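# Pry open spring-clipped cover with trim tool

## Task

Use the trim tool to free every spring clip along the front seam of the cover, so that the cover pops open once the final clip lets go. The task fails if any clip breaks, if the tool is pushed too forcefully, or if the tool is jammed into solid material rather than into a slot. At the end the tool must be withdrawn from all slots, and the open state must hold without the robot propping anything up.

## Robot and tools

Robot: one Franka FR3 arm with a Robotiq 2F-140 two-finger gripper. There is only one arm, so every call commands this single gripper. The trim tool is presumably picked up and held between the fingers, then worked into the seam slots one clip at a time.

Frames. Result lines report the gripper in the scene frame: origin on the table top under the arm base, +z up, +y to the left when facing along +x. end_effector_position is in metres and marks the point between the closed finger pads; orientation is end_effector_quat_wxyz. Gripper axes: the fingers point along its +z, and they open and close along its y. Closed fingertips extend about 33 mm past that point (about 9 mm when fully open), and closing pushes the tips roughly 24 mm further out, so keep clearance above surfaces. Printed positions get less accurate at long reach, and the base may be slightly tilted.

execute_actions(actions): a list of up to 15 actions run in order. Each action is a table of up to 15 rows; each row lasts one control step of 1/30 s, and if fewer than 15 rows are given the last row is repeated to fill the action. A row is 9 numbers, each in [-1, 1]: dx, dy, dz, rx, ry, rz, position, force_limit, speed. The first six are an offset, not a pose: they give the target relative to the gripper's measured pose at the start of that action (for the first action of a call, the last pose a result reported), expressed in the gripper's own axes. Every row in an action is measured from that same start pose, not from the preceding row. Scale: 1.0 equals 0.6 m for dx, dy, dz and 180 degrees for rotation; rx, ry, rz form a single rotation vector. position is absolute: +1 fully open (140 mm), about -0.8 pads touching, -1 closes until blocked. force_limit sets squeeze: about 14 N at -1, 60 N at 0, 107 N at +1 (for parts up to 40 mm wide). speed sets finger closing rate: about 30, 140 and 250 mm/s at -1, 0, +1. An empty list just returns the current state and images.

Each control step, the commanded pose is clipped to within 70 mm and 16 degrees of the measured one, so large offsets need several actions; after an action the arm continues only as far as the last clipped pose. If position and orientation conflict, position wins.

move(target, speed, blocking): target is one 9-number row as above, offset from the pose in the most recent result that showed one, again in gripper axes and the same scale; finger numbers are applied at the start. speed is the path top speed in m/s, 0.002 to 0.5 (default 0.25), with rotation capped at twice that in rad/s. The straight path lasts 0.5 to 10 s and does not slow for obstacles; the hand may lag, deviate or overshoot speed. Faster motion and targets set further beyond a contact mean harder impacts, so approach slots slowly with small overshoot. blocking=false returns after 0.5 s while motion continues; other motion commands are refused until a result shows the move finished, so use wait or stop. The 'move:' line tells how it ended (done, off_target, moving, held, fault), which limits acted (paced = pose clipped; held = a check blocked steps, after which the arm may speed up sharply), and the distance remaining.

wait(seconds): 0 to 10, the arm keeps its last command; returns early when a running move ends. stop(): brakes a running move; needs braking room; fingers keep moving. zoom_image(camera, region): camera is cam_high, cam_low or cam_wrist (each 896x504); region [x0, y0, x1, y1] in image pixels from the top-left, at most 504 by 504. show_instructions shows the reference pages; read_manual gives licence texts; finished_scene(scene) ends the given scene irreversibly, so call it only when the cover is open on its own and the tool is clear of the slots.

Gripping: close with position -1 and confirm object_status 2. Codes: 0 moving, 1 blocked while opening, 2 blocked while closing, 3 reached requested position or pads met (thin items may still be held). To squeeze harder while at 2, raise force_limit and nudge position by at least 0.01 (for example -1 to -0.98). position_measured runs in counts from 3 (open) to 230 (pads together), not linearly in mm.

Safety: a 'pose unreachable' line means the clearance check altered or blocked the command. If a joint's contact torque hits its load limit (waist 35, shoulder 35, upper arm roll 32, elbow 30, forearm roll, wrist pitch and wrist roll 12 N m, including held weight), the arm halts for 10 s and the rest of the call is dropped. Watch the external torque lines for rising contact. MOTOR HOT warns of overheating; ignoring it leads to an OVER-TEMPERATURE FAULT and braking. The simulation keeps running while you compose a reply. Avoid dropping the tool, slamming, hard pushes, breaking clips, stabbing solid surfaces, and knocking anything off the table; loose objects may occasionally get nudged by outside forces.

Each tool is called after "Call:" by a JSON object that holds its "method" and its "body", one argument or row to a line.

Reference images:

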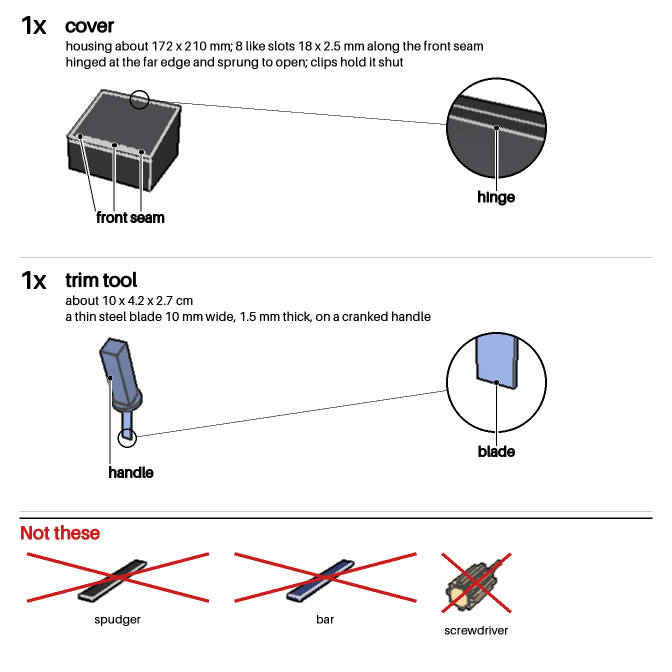

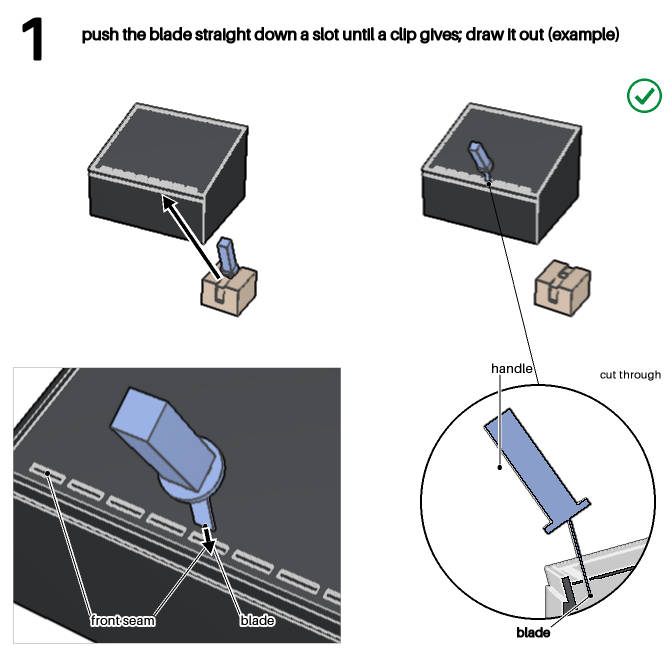

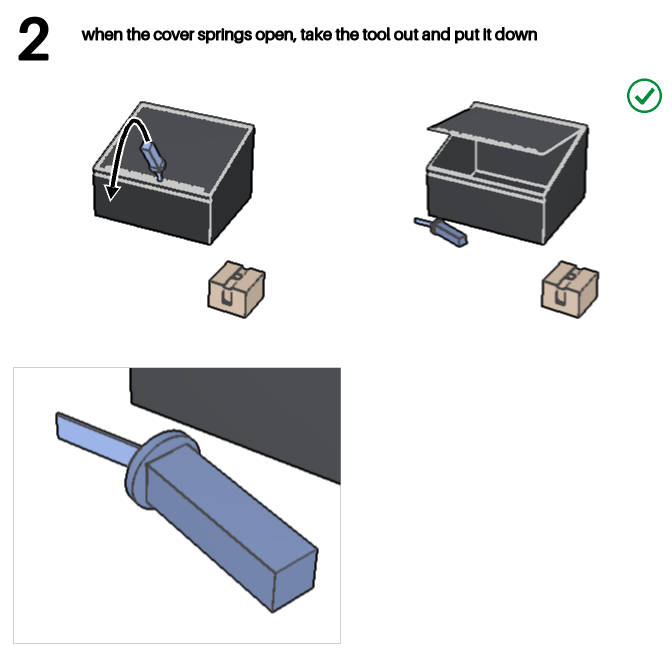

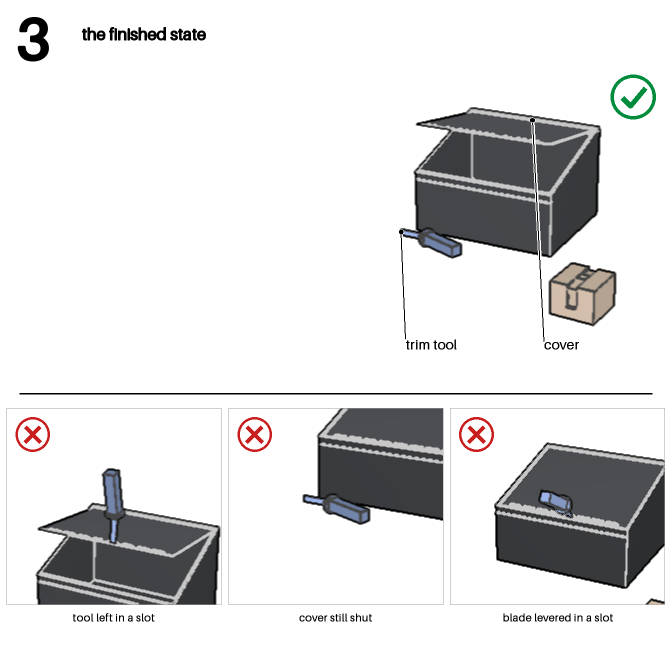

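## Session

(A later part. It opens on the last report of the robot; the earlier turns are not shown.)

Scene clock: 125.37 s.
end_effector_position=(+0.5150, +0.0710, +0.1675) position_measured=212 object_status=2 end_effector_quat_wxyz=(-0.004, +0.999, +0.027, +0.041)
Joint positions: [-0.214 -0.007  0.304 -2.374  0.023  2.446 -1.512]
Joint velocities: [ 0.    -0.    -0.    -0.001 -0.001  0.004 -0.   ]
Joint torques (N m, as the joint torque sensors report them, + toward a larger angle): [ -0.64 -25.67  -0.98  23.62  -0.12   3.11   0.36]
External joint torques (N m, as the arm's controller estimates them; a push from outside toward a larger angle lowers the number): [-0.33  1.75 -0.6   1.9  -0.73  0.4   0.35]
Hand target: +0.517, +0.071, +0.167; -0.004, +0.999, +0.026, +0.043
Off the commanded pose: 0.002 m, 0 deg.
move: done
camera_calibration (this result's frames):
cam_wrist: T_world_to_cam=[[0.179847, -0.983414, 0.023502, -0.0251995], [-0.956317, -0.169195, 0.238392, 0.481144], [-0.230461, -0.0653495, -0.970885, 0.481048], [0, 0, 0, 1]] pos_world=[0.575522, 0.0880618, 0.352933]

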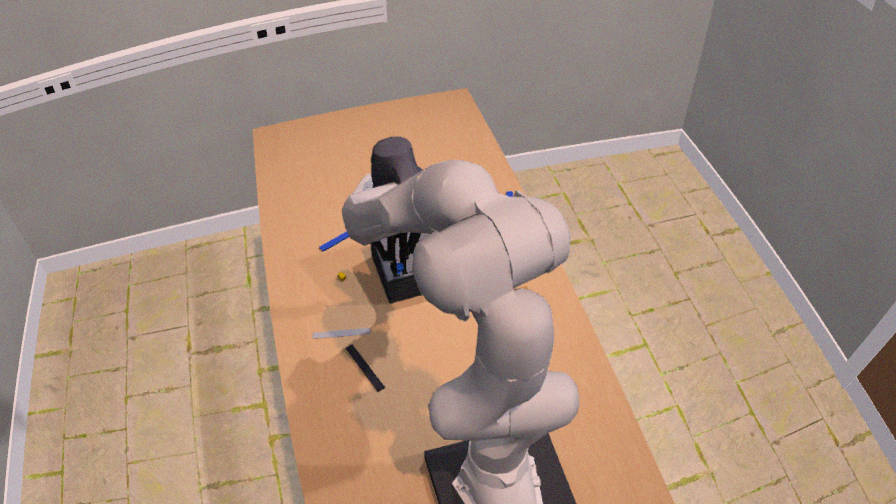

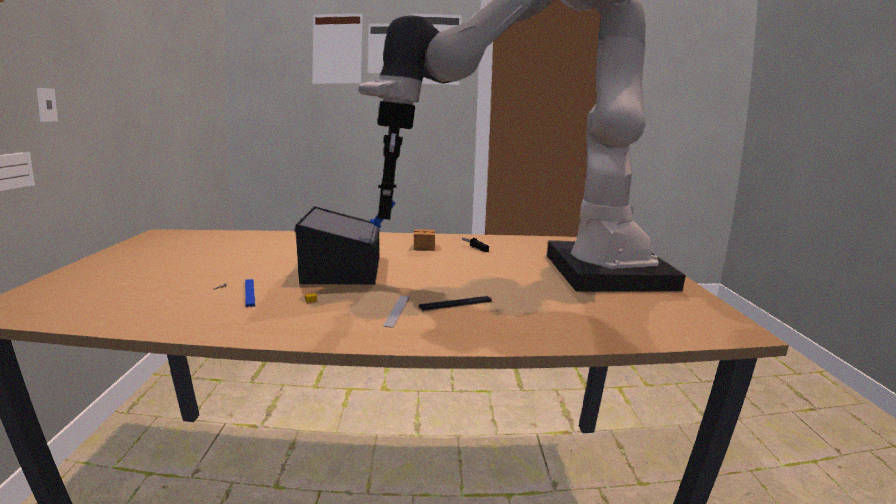

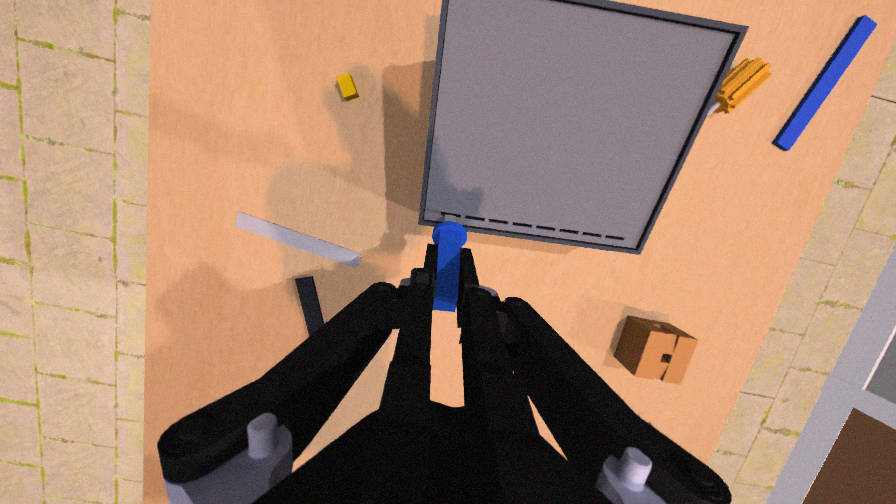

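Continue in small steps.

Call:
{"method": "move", "body": {
  "target": [0.0036,0,0.0035,0,0.0012,0.0005,-1,0.8,-0.6],
  "speed": 0.005
}}

Call:
{"method": "zoom_image", "body": {
  "camera": "cam_wrist",
  "region": [430, 200, 475, 230]
}}

Scene clock: 127.83 s.
end_effector_position=(+0.5155, +0.0713, +0.1656) position_measured=212 object_status=2 end_effector_quat_wxyz=(-0.005, +0.999, +0.027, +0.041)
Joint positions: [-0.214 -0.002  0.304 -2.374  0.023  2.451 -1.512]
Joint velocities: [ 0.001  0.    -0.     0.    -0.001  0.003  0.001]
Joint torques (N m, as the joint torque sensors report them, + toward a larger angle): [ -0.62 -25.95  -0.98  23.71  -0.16   3.25   0.35]
External joint torques (N m, as the arm's controller estimates them; a push from outside toward a larger angle lowers the number): [-0.32  1.65 -0.66  1.97 -0.77  0.52  0.35]
Hand target: +0.517, +0.071, +0.166; -0.004, +0.999, +0.026, +0.043
Off the commanded pose: 0.002 m, 0 deg.
move: done
camera_calibration (this result's frames):
cam_wrist: T_world_to_cam=[[0.179795, -0.983457, 0.02204, -0.0246421], [-0.956292, -0.169489, 0.238282, 0.482201], [-0.230605, -0.0639187, -0.970946, 0.479343], [0, 0, 0, 1]] pos_world=[0.576094, 0.0881323, 0.351059]

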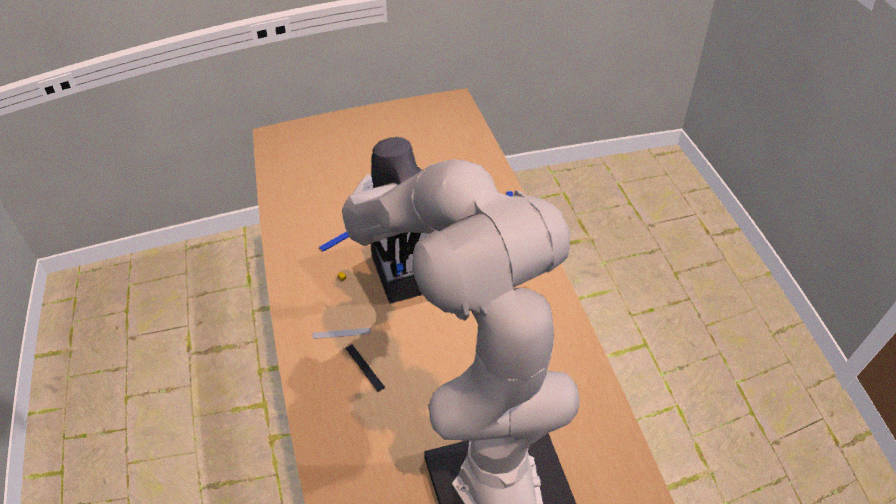

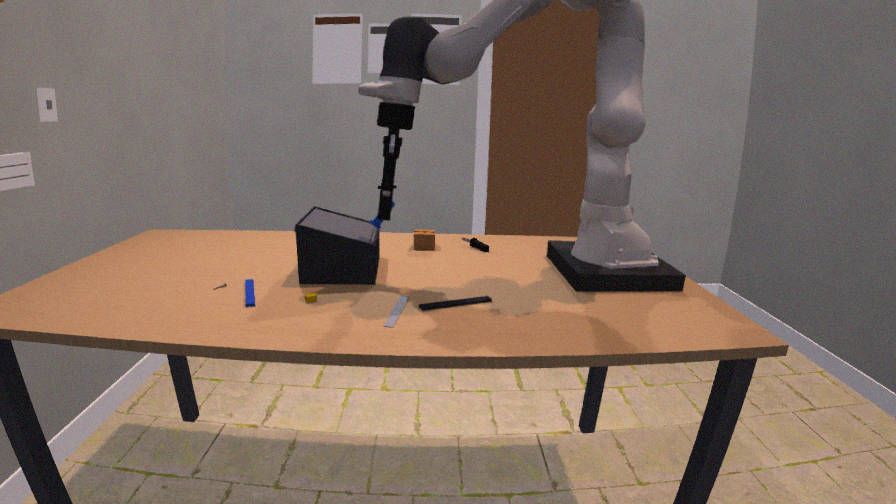

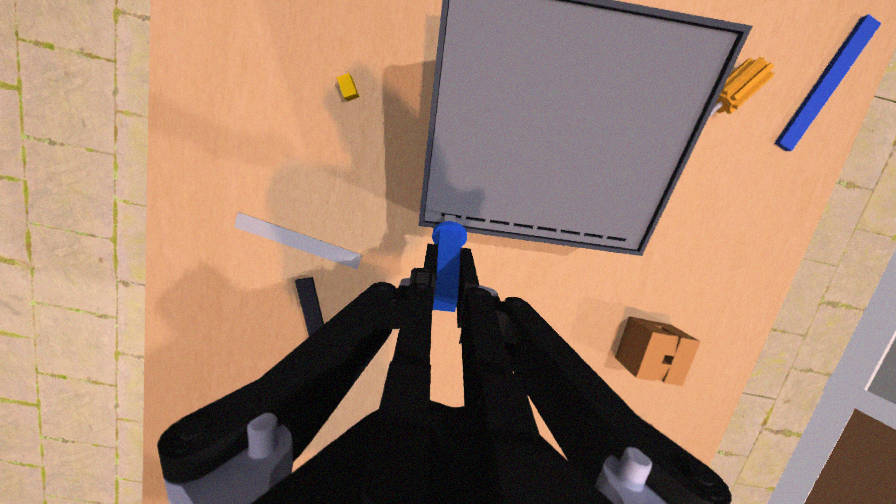

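Region (430, 200, 475, 230) of cam_wrist's 896x504 image, scaled by 11.200, with more detail than that image has.

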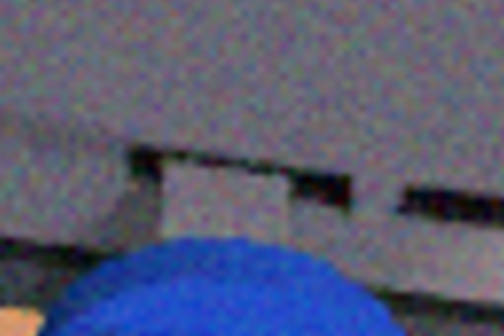

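Call:
{"method": "move", "body": {
  "target": [0.0034,0.002,0.0035,-0.001,0.0012,0.0005,-1,0.8,-0.6],
  "speed": 0.005
}}

Call:
{"method": "zoom_image", "body": {
  "camera": "cam_wrist",
  "region": [430, 200, 475, 230]
}}

Scene clock: 131.20 s.
end_effector_position=(+0.5161, +0.0711, +0.1638) position_measured=212 object_status=2 end_effector_quat_wxyz=(-0.004, +0.999, +0.028, +0.041)
Joint positions: [-0.214  0.003  0.304 -2.374  0.019  2.455 -1.512]
Joint velocities: [-0.    -0.001 -0.    -0.001 -0.003  0.004 -0.001]
Joint torques (N m, as the joint torque sensors report them, + toward a larger angle): [ -0.96 -25.87  -1.09  23.28  -0.27   3.28   0.47]
External joint torques (N m, as the arm's controller estimates them; a push from outside toward a larger angle lowers the number): [-0.62  1.86 -0.79  1.61 -0.88  0.56  0.47]
Hand target: +0.518, +0.070, +0.164; -0.003, +0.999, +0.026, +0.043
Off the commanded pose: 0.002 m, 0 deg.
move: done
camera_calibration (this result's frames):
cam_wrist: T_world_to_cam=[[0.182575, -0.982908, 0.0236306, -0.0266828], [-0.955904, -0.171834, 0.23816, 0.483152], [-0.230029, -0.0660707, -0.970938, 0.477628], [0, 0, 0, 1]] pos_world=[0.576587, 0.0883523, 0.349311]

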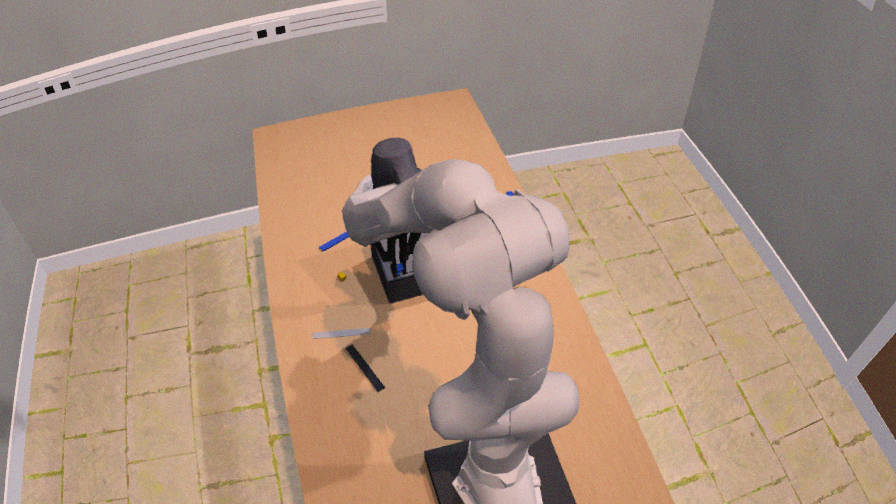

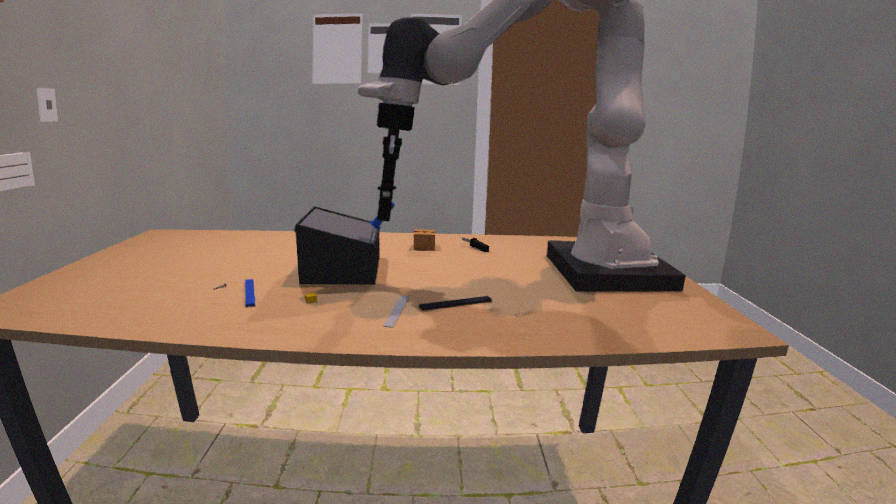

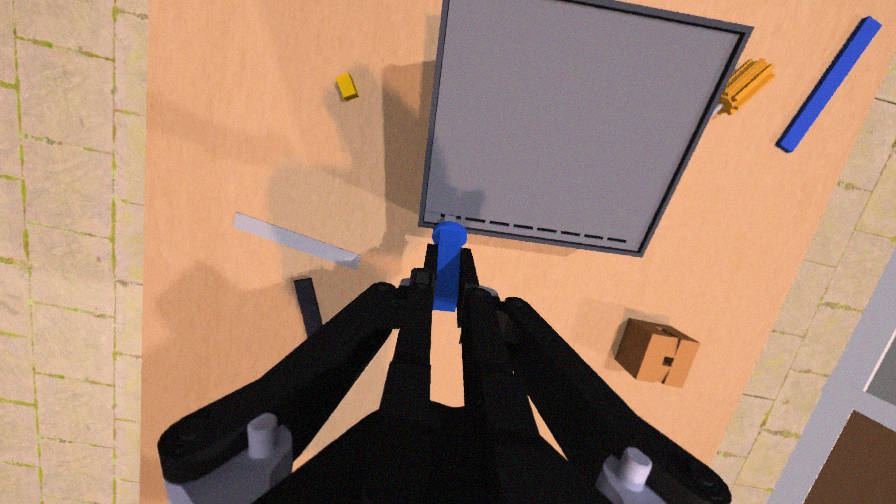

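Region (430, 200, 475, 230) of cam_wrist's 896x504 image, scaled by 11.200, with more detail than that image has.

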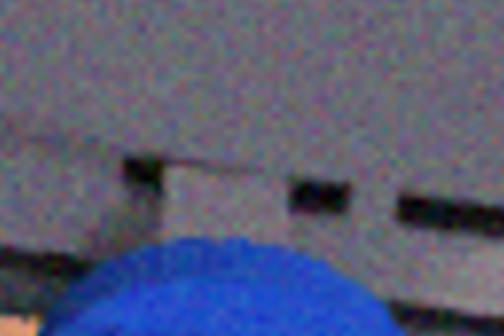

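Call:
{"method": "move", "body": {
  "target": [0.003,0.002,0.0035,-0.001,0.0012,0.001,-1,0.8,-0.6],
  "speed": 0.005
}}

Call:
{"method": "zoom_image", "body": {
  "camera": "cam_wrist",
  "region": [430, 200, 475, 230]
}}

Scene clock: 134.57 s.
end_effector_position=(+0.5166, +0.0709, +0.1622) position_measured=212 object_status=2 end_effector_quat_wxyz=(-0.004, +0.999, +0.029, +0.042)
Joint positions: [-0.214  0.007  0.304 -2.374  0.015  2.459 -1.511]
Joint velocities: [-0.001  0.002 -0.002 -0.001 -0.002  0.001  0.002]
Joint torques (N m, as the joint torque sensors report them, + toward a larger angle): [ -0.83 -26.13  -1.02  23.12  -0.32   3.29   0.61]
External joint torques (N m, as the arm's controller estimates them; a push from outside toward a larger angle lowers the number): [-0.36  1.51 -0.63  1.58 -0.93  0.59  0.6 ]
Hand target: +0.518, +0.070, +0.162; -0.003, +0.999, +0.027, +0.043
Off the commanded pose: 0.002 m, 0 deg.
move: done
camera_calibration (this result's frames):
cam_wrist: T_world_to_cam=[[0.184291, -0.982551, 0.025096, -0.0281187], [-0.955695, -0.173174, 0.23803, 0.483995], [-0.229531, -0.067851, -0.970934, 0.476015], [0, 0, 0, 1]] pos_world=[0.576994, 0.0884856, 0.347679]

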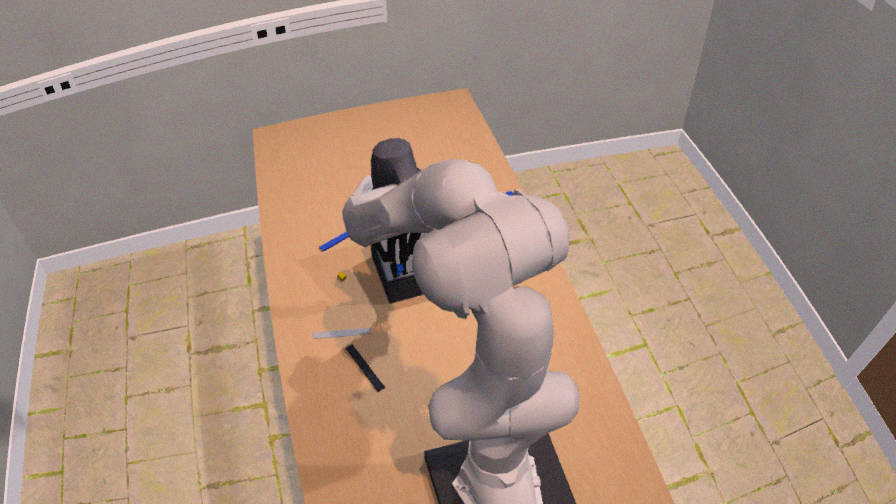

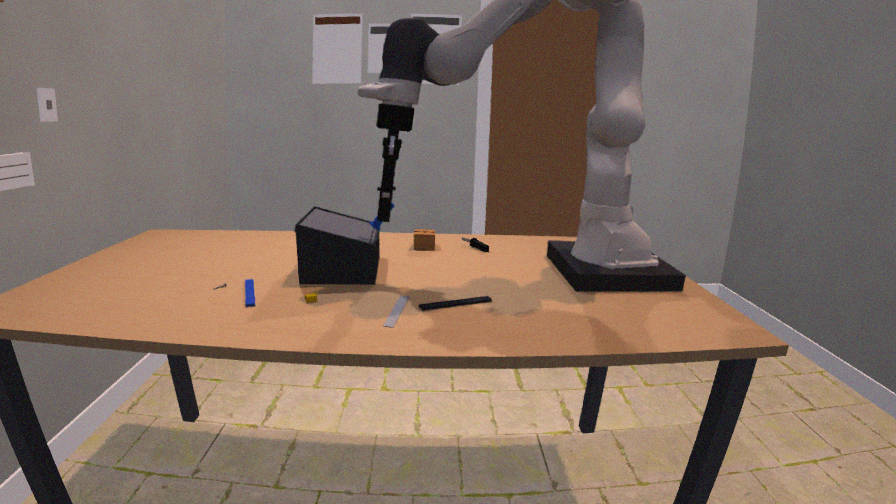

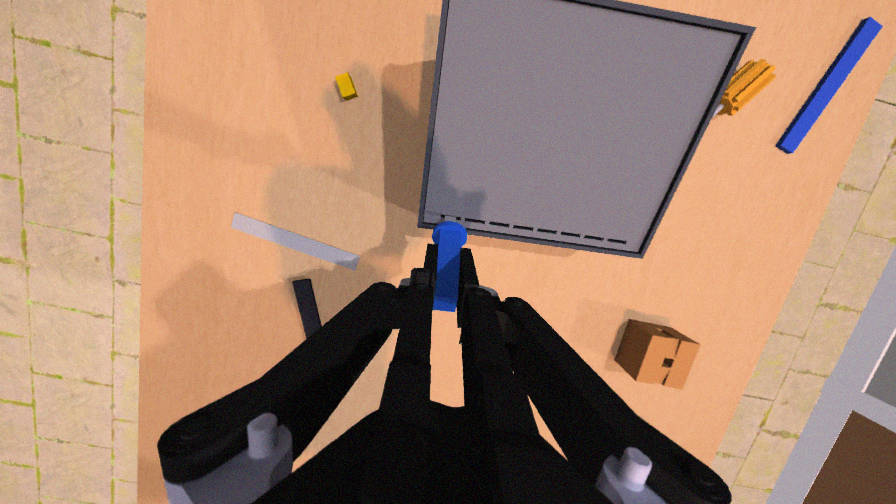

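Region (430, 200, 475, 230) of cam_wrist's 896x504 image, scaled by 11.200, with more detail than that image has.

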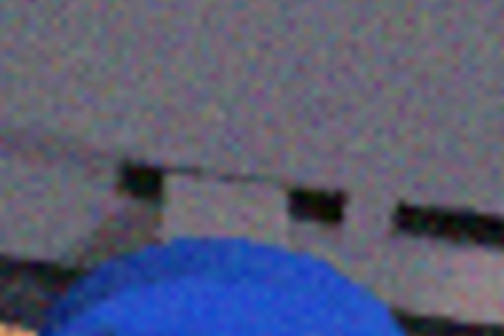

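Call:
{"method": "execute_actions", "body": {
  "actions": [
    [[0.003,0.0015,0.0025,-0.0006,0.001,0.001,-1,0.8,-0.6],[0.003,0.0015,0.003,-0.0006,0.001,0.001,-1,0.8,-0.6],[0.003,0.0015,0.0035,-0.0006,0.001,0.001,-1,0.8,-0.6]],
    [[0.003,0.0015,0.0025,-0.0006,0.001,0.001,-1,0.8,-0.6],[0.003,0.0015,0.003,-0.0006,0.001,0.001,-1,0.8,-0.6],[0.003,0.0015,0.0035,-0.0006,0.001,0.001,-1,0.8,-0.6]]
  ]
}}

Scene clock: 138.87 s.
end_effector_position=(+0.5175, +0.0709, +0.1587) position_measured=212 object_status=2 end_effector_quat_wxyz=(-0.003, +0.999, +0.030, +0.041)
Joint positions: [-0.214  0.017  0.304 -2.373  0.01   2.468 -1.51 ]
Joint velocities: [0.    0.    0.001 0.    0.    0.003 0.002]
Joint torques (N m, as the joint torque sensors report them, + toward a larger angle): [ -0.71 -26.3   -0.94  23.17  -0.21   3.23   0.49]
External joint torques (N m, as the arm's controller estimates them; a push from outside toward a larger angle lowers the number): [-0.36  1.71 -0.75  1.61 -0.82  0.5   0.49]
External joint torques at the end of the 1st action: [-0.6   1.6  -0.73  1.47 -0.8   0.44  0.48]
Hand target: +0.519, +0.070, +0.159; -0.003, +0.999, +0.028, +0.043
Off the commanded pose: 0.002 m, 0 deg.
camera_calibration (this result's frames):
cam_wrist: T_world_to_cam=[[0.186749, -0.982071, 0.0257079, -0.029605], [-0.955211, -0.175402, 0.238342, 0.485517], [-0.22956, -0.0690666, -0.970841, 0.472881], [0, 0, 0, 1]] pos_world=[0.577854, 0.0887466, 0.344134]

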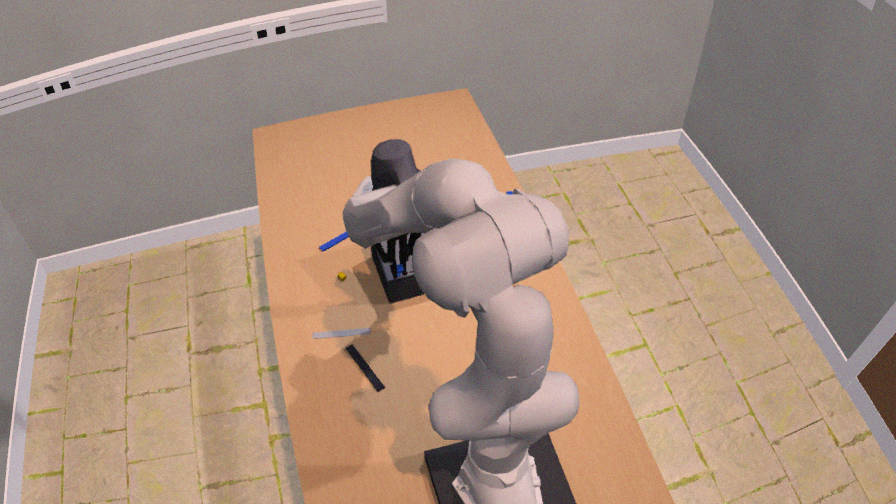

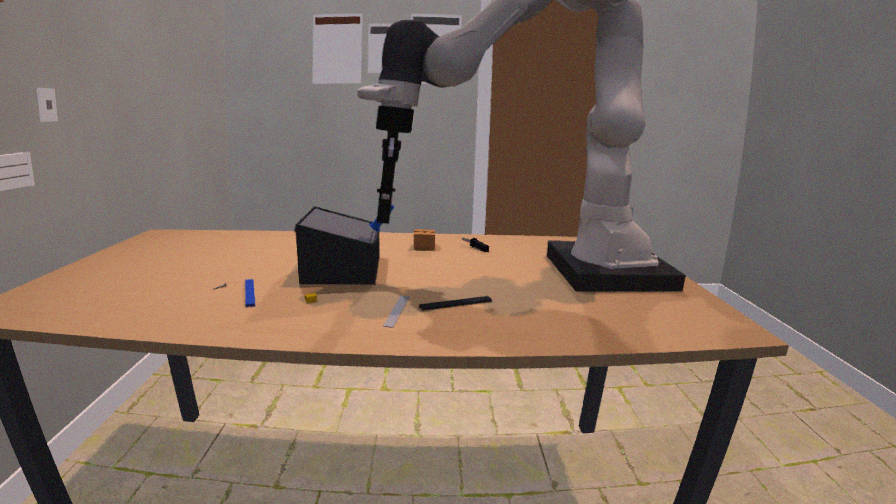

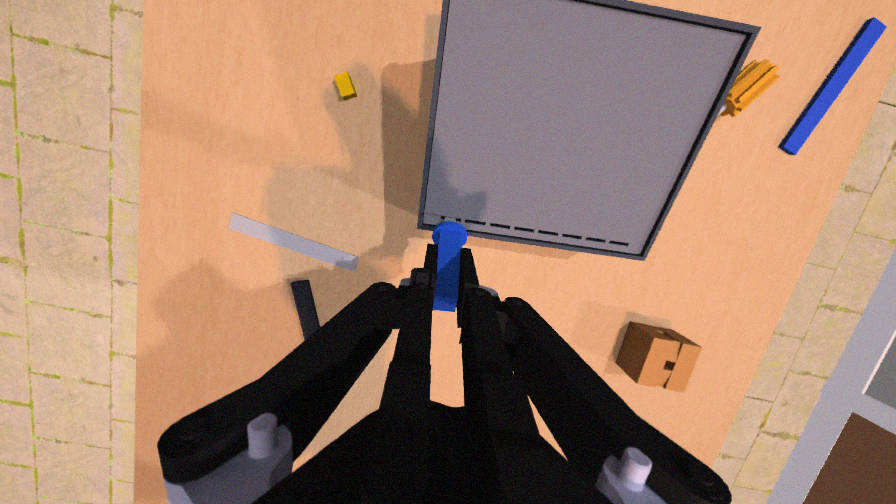

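Call:
{"method": "execute_actions", "body": {
  "actions": [
    [[0.003,0.0015,0.0025,-0.0006,0.001,0.002,-1,0.8,-0.6],[0.003,0.0015,0.003,-0.0006,0.001,0.002,-1,0.8,-0.6],[0.003,0.0015,0.0035,-0.0006,0.001,0.002,-1,0.8,-0.6]],
    [[0.003,0.0015,0.0025,-0.0006,0.001,0.002,-1,0.8,-0.6],[0.003,0.0015,0.003,-0.0006,0.001,0.002,-1,0.8,-0.6],[0.003,0.0015,0.0035,-0.0006,0.001,0.002,-1,0.8,-0.6]]
  ]
}}

Scene clock: 142.37 s.
end_effector_position=(+0.5184, +0.0709, +0.1552) position_measured=212 object_status=2 end_effector_quat_wxyz=(-0.003, +0.999, +0.029, +0.041)
Joint positions: [-0.214  0.026  0.304 -2.373  0.005  2.476 -1.504]
Joint velocities: [ 0.     0.     0.     0.001 -0.     0.003  0.003]
Joint torques (N m, as the joint torque sensors report them, + toward a larger angle): [ -0.78 -26.6   -1.14  23.13  -0.22   3.14   0.37]
External joint torques (N m, as the arm's controller estimates them; a push from outside toward a larger angle lowers the number): [-0.39  1.56 -1.    1.71 -0.81  0.42  0.36]
External joint torques at the end of the 1st action: [-0.47  1.6  -0.82  1.73 -0.88  0.6   0.56]
Hand target: +0.520, +0.070, +0.155; -0.002, +0.999, +0.027, +0.043
Off the commanded pose: 0.002 m, 0 deg.
camera_calibration (this result's frames):
cam_wrist: T_world_to_cam=[[0.184696, -0.982453, 0.0259661, -0.0286266], [-0.955529, -0.173329, 0.238584, 0.487186], [-0.229897, -0.0688769, -0.970775, 0.469842], [0, 0, 0, 1]] pos_world=[0.578823, 0.0886805, 0.340619]

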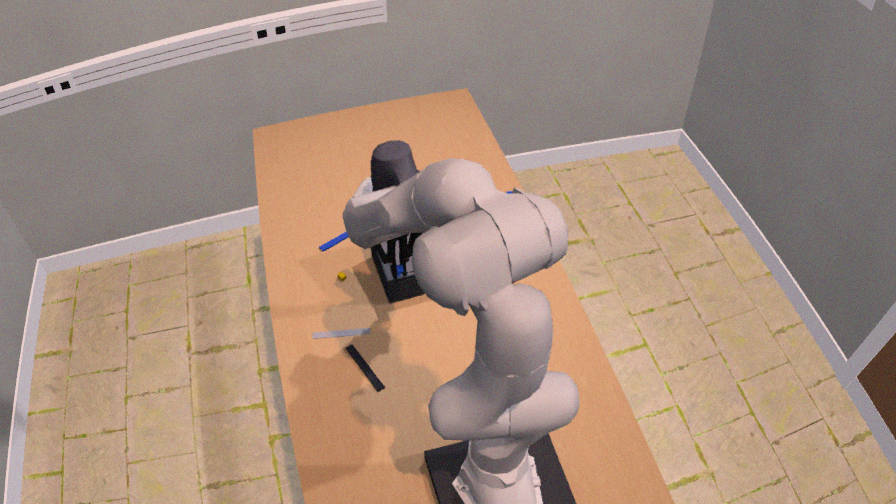

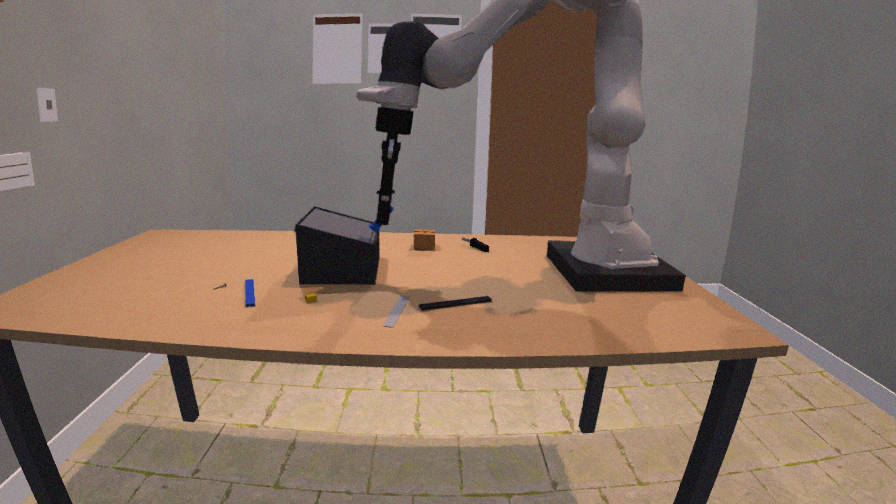

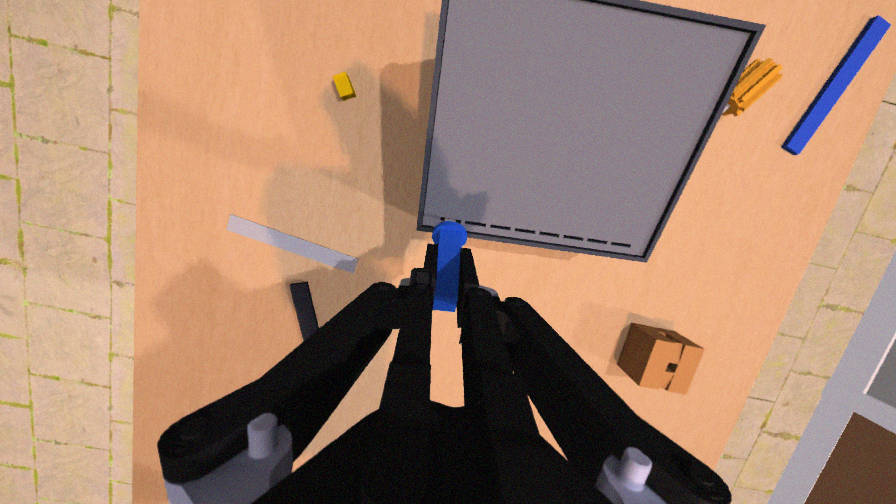

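Call:
{"method": "execute_actions", "body": {
  "actions": [
    [[0.003,0.0015,0.0035,-0.0006,0.001,0.002,-1,0.8,-0.6]],
    [[0.003,0.0015,0.0035,-0.0006,0.001,0.002,-1,0.8,-0.6]],
    [[0.003,0.0015,0.0035,-0.0006,0.001,0.0015,-1,0.8,-0.6]]
  ]
}}

Scene clock: 145.53 s.
end_effector_position=(+0.5189, +0.0709, +0.1550) position_measured=212 object_status=2 end_effector_quat_wxyz=(-0.003, +0.999, +0.028, +0.042)
Joint positions: [-0.213  0.028  0.304 -2.371  0.002  2.477 -1.499]
Joint velocities: [ 0.    -0.     0.001 -0.     0.001 -0.     0.   ]
Joint torques (N m, as the joint torque sensors report them, + toward a larger angle): [ -0.85 -23.78  -1.07  23.28  -0.7    3.75   0.54]
External joint torques (N m, as the arm's controller estimates them; a push from outside toward a larger angle lowers the number): [-0.48  4.58 -0.97  1.78 -1.3   1.02  0.54]
External joint torques at the end of the 1st action: [-0.47  3.72 -1.02  1.41 -1.12  0.93  0.59]
External joint torques at the end of the 2nd action: [-0.58  4.46 -1.19  1.59 -1.35  1.07  0.64]
Hand target: +0.521, +0.070, +0.153; -0.002, +0.999, +0.026, +0.043
Off the commanded pose: 0.003 m, 0 deg.
camera_calibration (this result's frames):
cam_wrist: T_world_to_cam=[[0.182032, -0.98293, 0.026717, -0.0273949], [-0.956133, -0.170596, 0.238129, 0.487932], [-0.229507, -0.0688921, -0.970866, 0.469559], [0, 0, 0, 1]] pos_world=[0.579282, 0.0886611, 0.34042]

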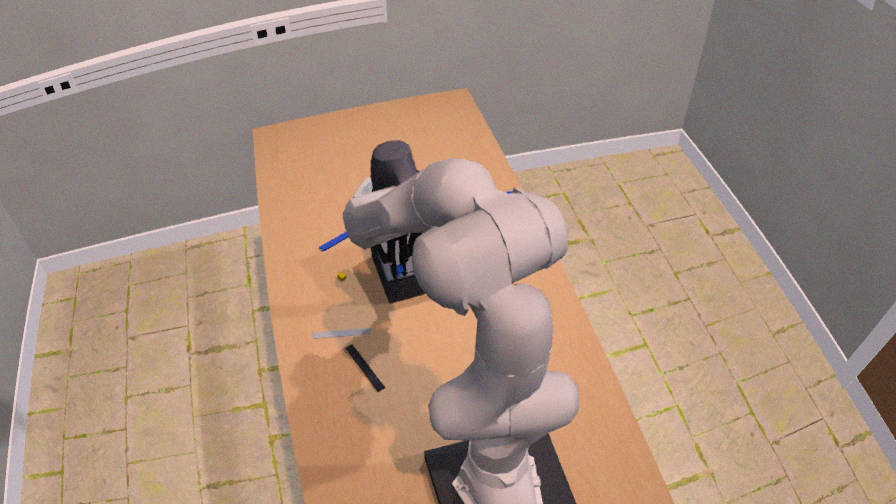

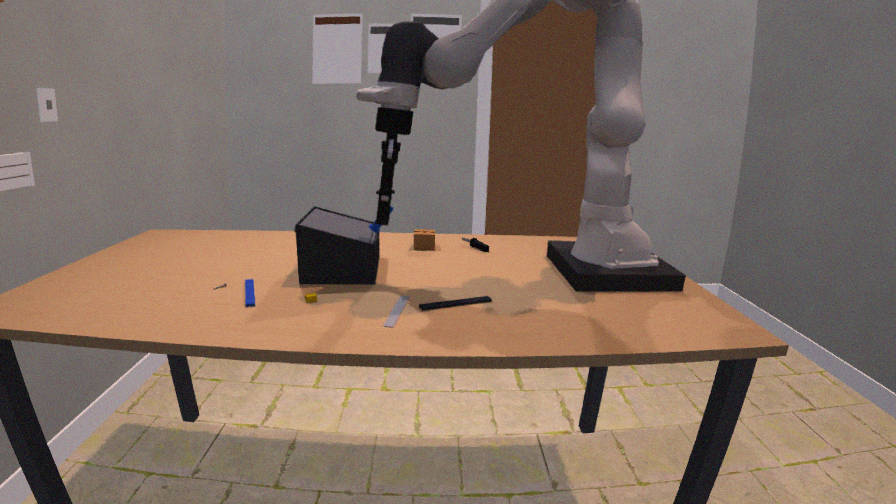

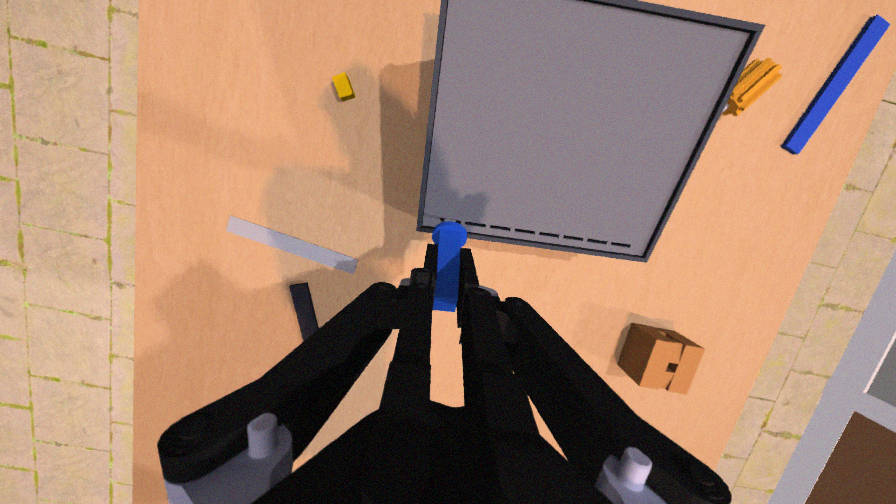

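Call:
{"method": "execute_actions", "body": {
  "actions": [
    [[0,0.0005,0.004,0,-0.0005,0.001,-1,0.8,-0.6],[-0.002,0.0005,0.0055,0,-0.0015,0.001,-1,0.8,-0.6],[-0.004,0.0005,0.007,0,-0.0024,0.001,-1,0.8,-0.6],[-0.005,0.0005,0.008,0,-0.0029,0.001,-1,0.8,-0.6],[-0.006,0.0005,0.009,0,-0.0034,0.001,-1,0.8,-0.6],[-0.007,0.0005,0.010,0,-0.0039,0.001,-1,0.8,-0.6],[-0.008,0.0005,0.011,0,-0.0044,0.001,-1,0.8,-0.6],[-0.0089,0.0005,0.012,0,-0.0049,0.001,-1,0.8,-0.6]]
  ]
}}

Scene clock: 162.43 s.
end_effector_position=(+0.5187, +0.0709, +0.1549) position_measured=212 object_status=2 end_effector_quat_wxyz=(-0.003, +0.999, +0.028, +0.041)
Joint positions: [-0.213  0.028  0.304 -2.371  0.002  2.476 -1.499]
Joint velocities: [-0.001 -0.001  0.    -0.     0.001 -0.    -0.   ]
Joint torques (N m, as the joint torque sensors report them, + toward a larger angle): [ -0.58 -21.09  -0.71  20.13  -0.18   2.62   0.42]
External joint torques (N m, as the arm's controller estimates them; a push from outside toward a larger angle lowers the number): [-0.18  7.2  -0.59 -1.3  -0.77 -0.1   0.42]
Hand target: +0.514, +0.070, +0.147; -0.002, +0.999, +0.026, +0.034
Off the commanded pose: 0.009 m, 1 deg.
camera_calibration (this result's frames):
cam_wrist: T_world_to_cam=[[0.182029, -0.98293, 0.0267241, -0.0273477], [-0.955991, -0.17055, 0.238733, 0.487622], [-0.2301, -0.0690044, -0.970717, 0.469707], [0, 0, 0, 1]] pos_world=[0.57922, 0.0886949, 0.340272]

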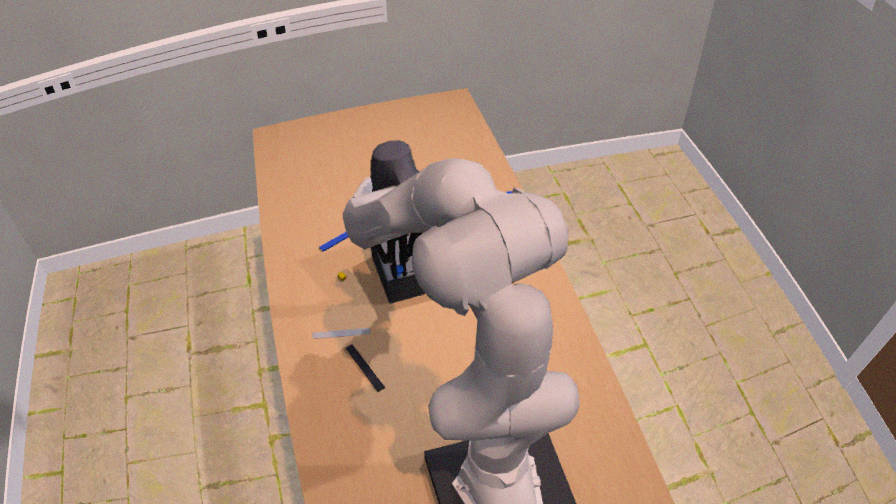

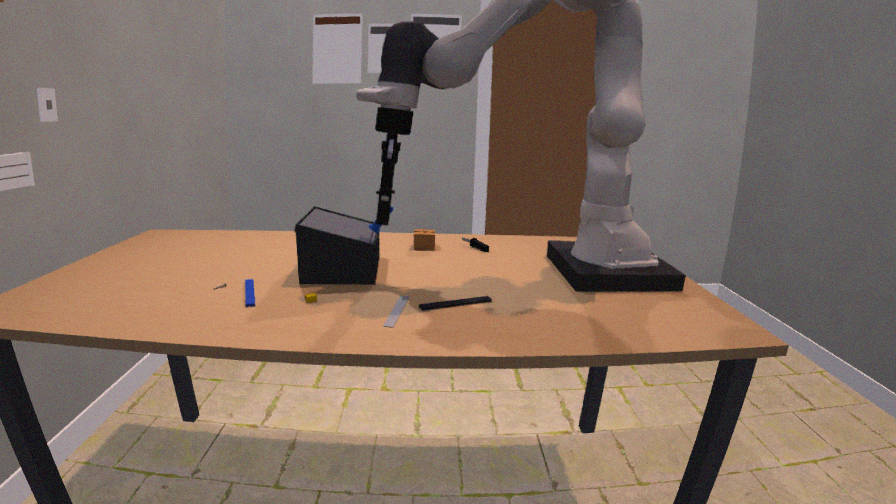

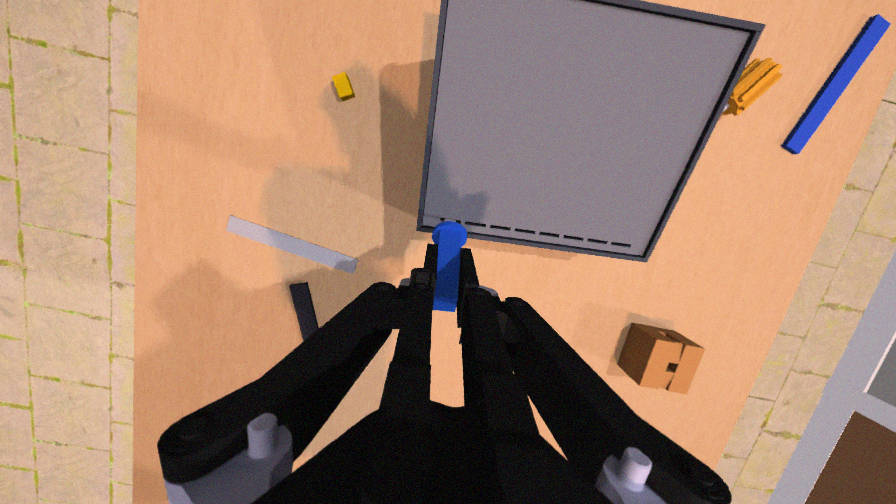

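Call:
{"method": "move", "body": {
  "target": [-0.005,0,-0.028,0,0,0.0005,-1,0.8,-0.6],
  "speed": 0.02
}}

Call:
{"method": "zoom_image", "body": {
  "camera": "cam_wrist",
  "region": [430, 200, 475, 230]
}}

Scene clock: 168.87 s.
end_effector_position=(+0.5155, +0.0704, +0.1705) position_measured=212 object_status=2 end_effector_quat_wxyz=(-0.002, +0.999, +0.025, +0.043)
Joint positions: [-0.213 -0.013  0.304 -2.373  0.019  2.442 -1.504]
Joint velocities: [-0.001 -0.001  0.001 -0.001  0.005 -0.013 -0.005]
Joint torques (N m, as the joint torque sensors report them, + toward a larger angle): [ -0.17 -28.98  -0.84  22.81   1.66   2.1   -0.32]
External joint torques (N m, as the arm's controller estimates them; a push from outside toward a larger angle lowers the number): [ 0.22 -1.8  -0.32  1.04  1.04 -0.62 -0.33]
Hand target: +0.514, +0.071, +0.171; -0.003, +0.999, +0.027, +0.041
Off the commanded pose: 0.001 m, 0 deg.
move: done
camera_calibration (this result's frames):
cam_wrist: T_world_to_cam=[[0.175309, -0.984123, 0.0277372, -0.0243312], [-0.957875, -0.163988, 0.235761, 0.481732], [-0.22747, -0.0678998, -0.971415, 0.482844], [0, 0, 0, 1]] pos_world=[0.575537, 0.0878386, 0.356143]

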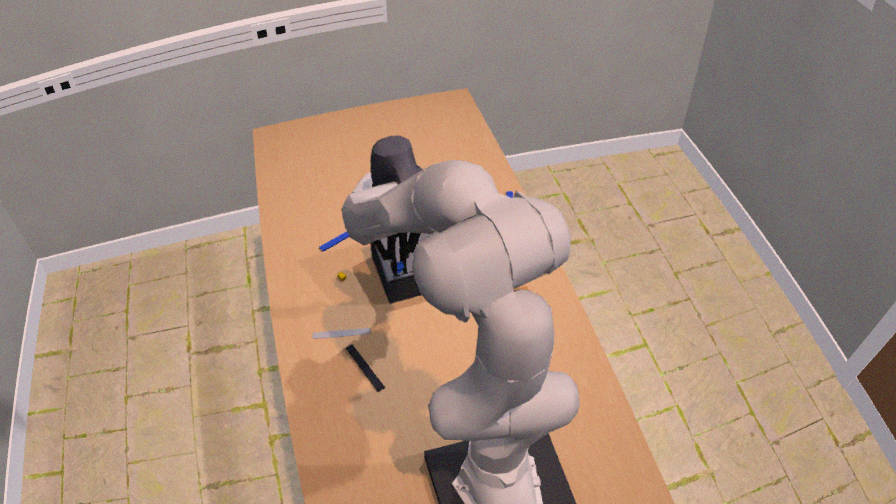

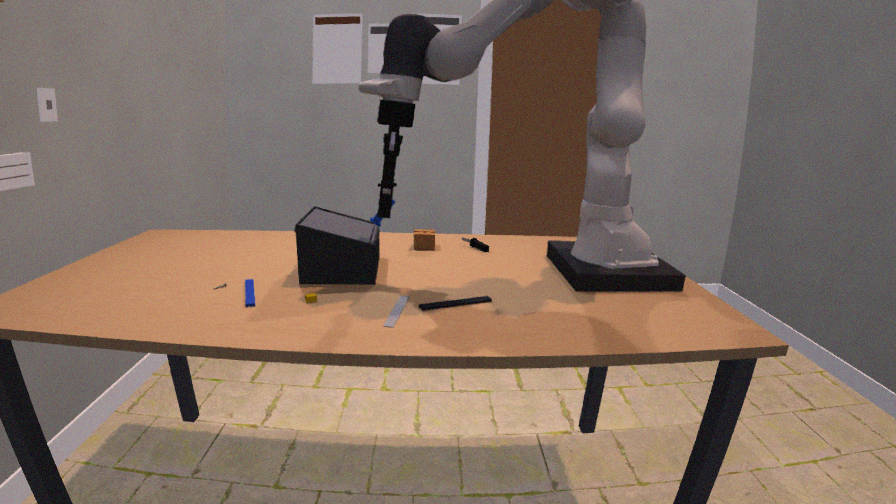

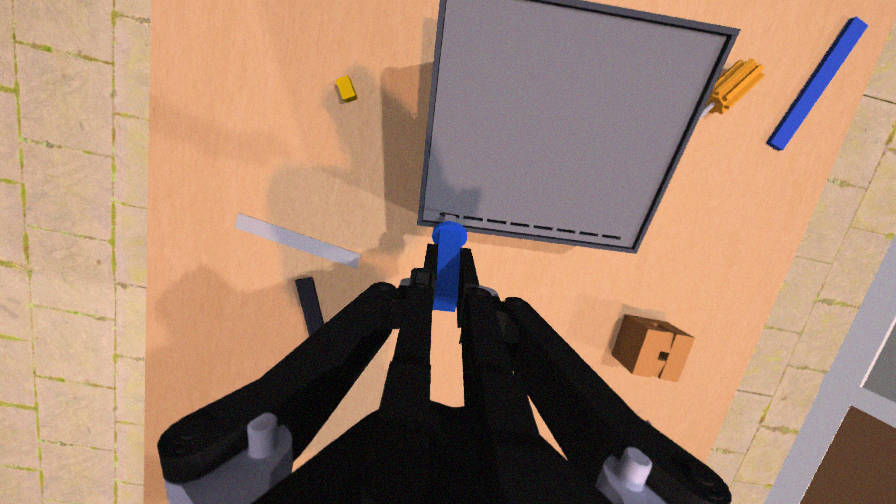

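Region (430, 200, 475, 230) of cam_wrist's 896x504 image, scaled by 11.200, with more detail than that image has.

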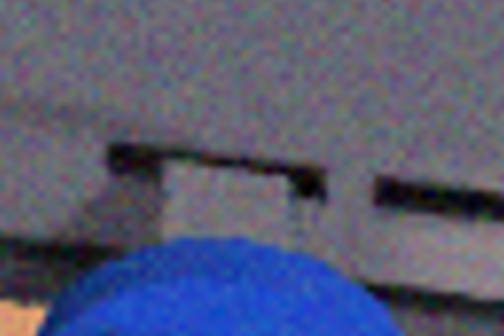

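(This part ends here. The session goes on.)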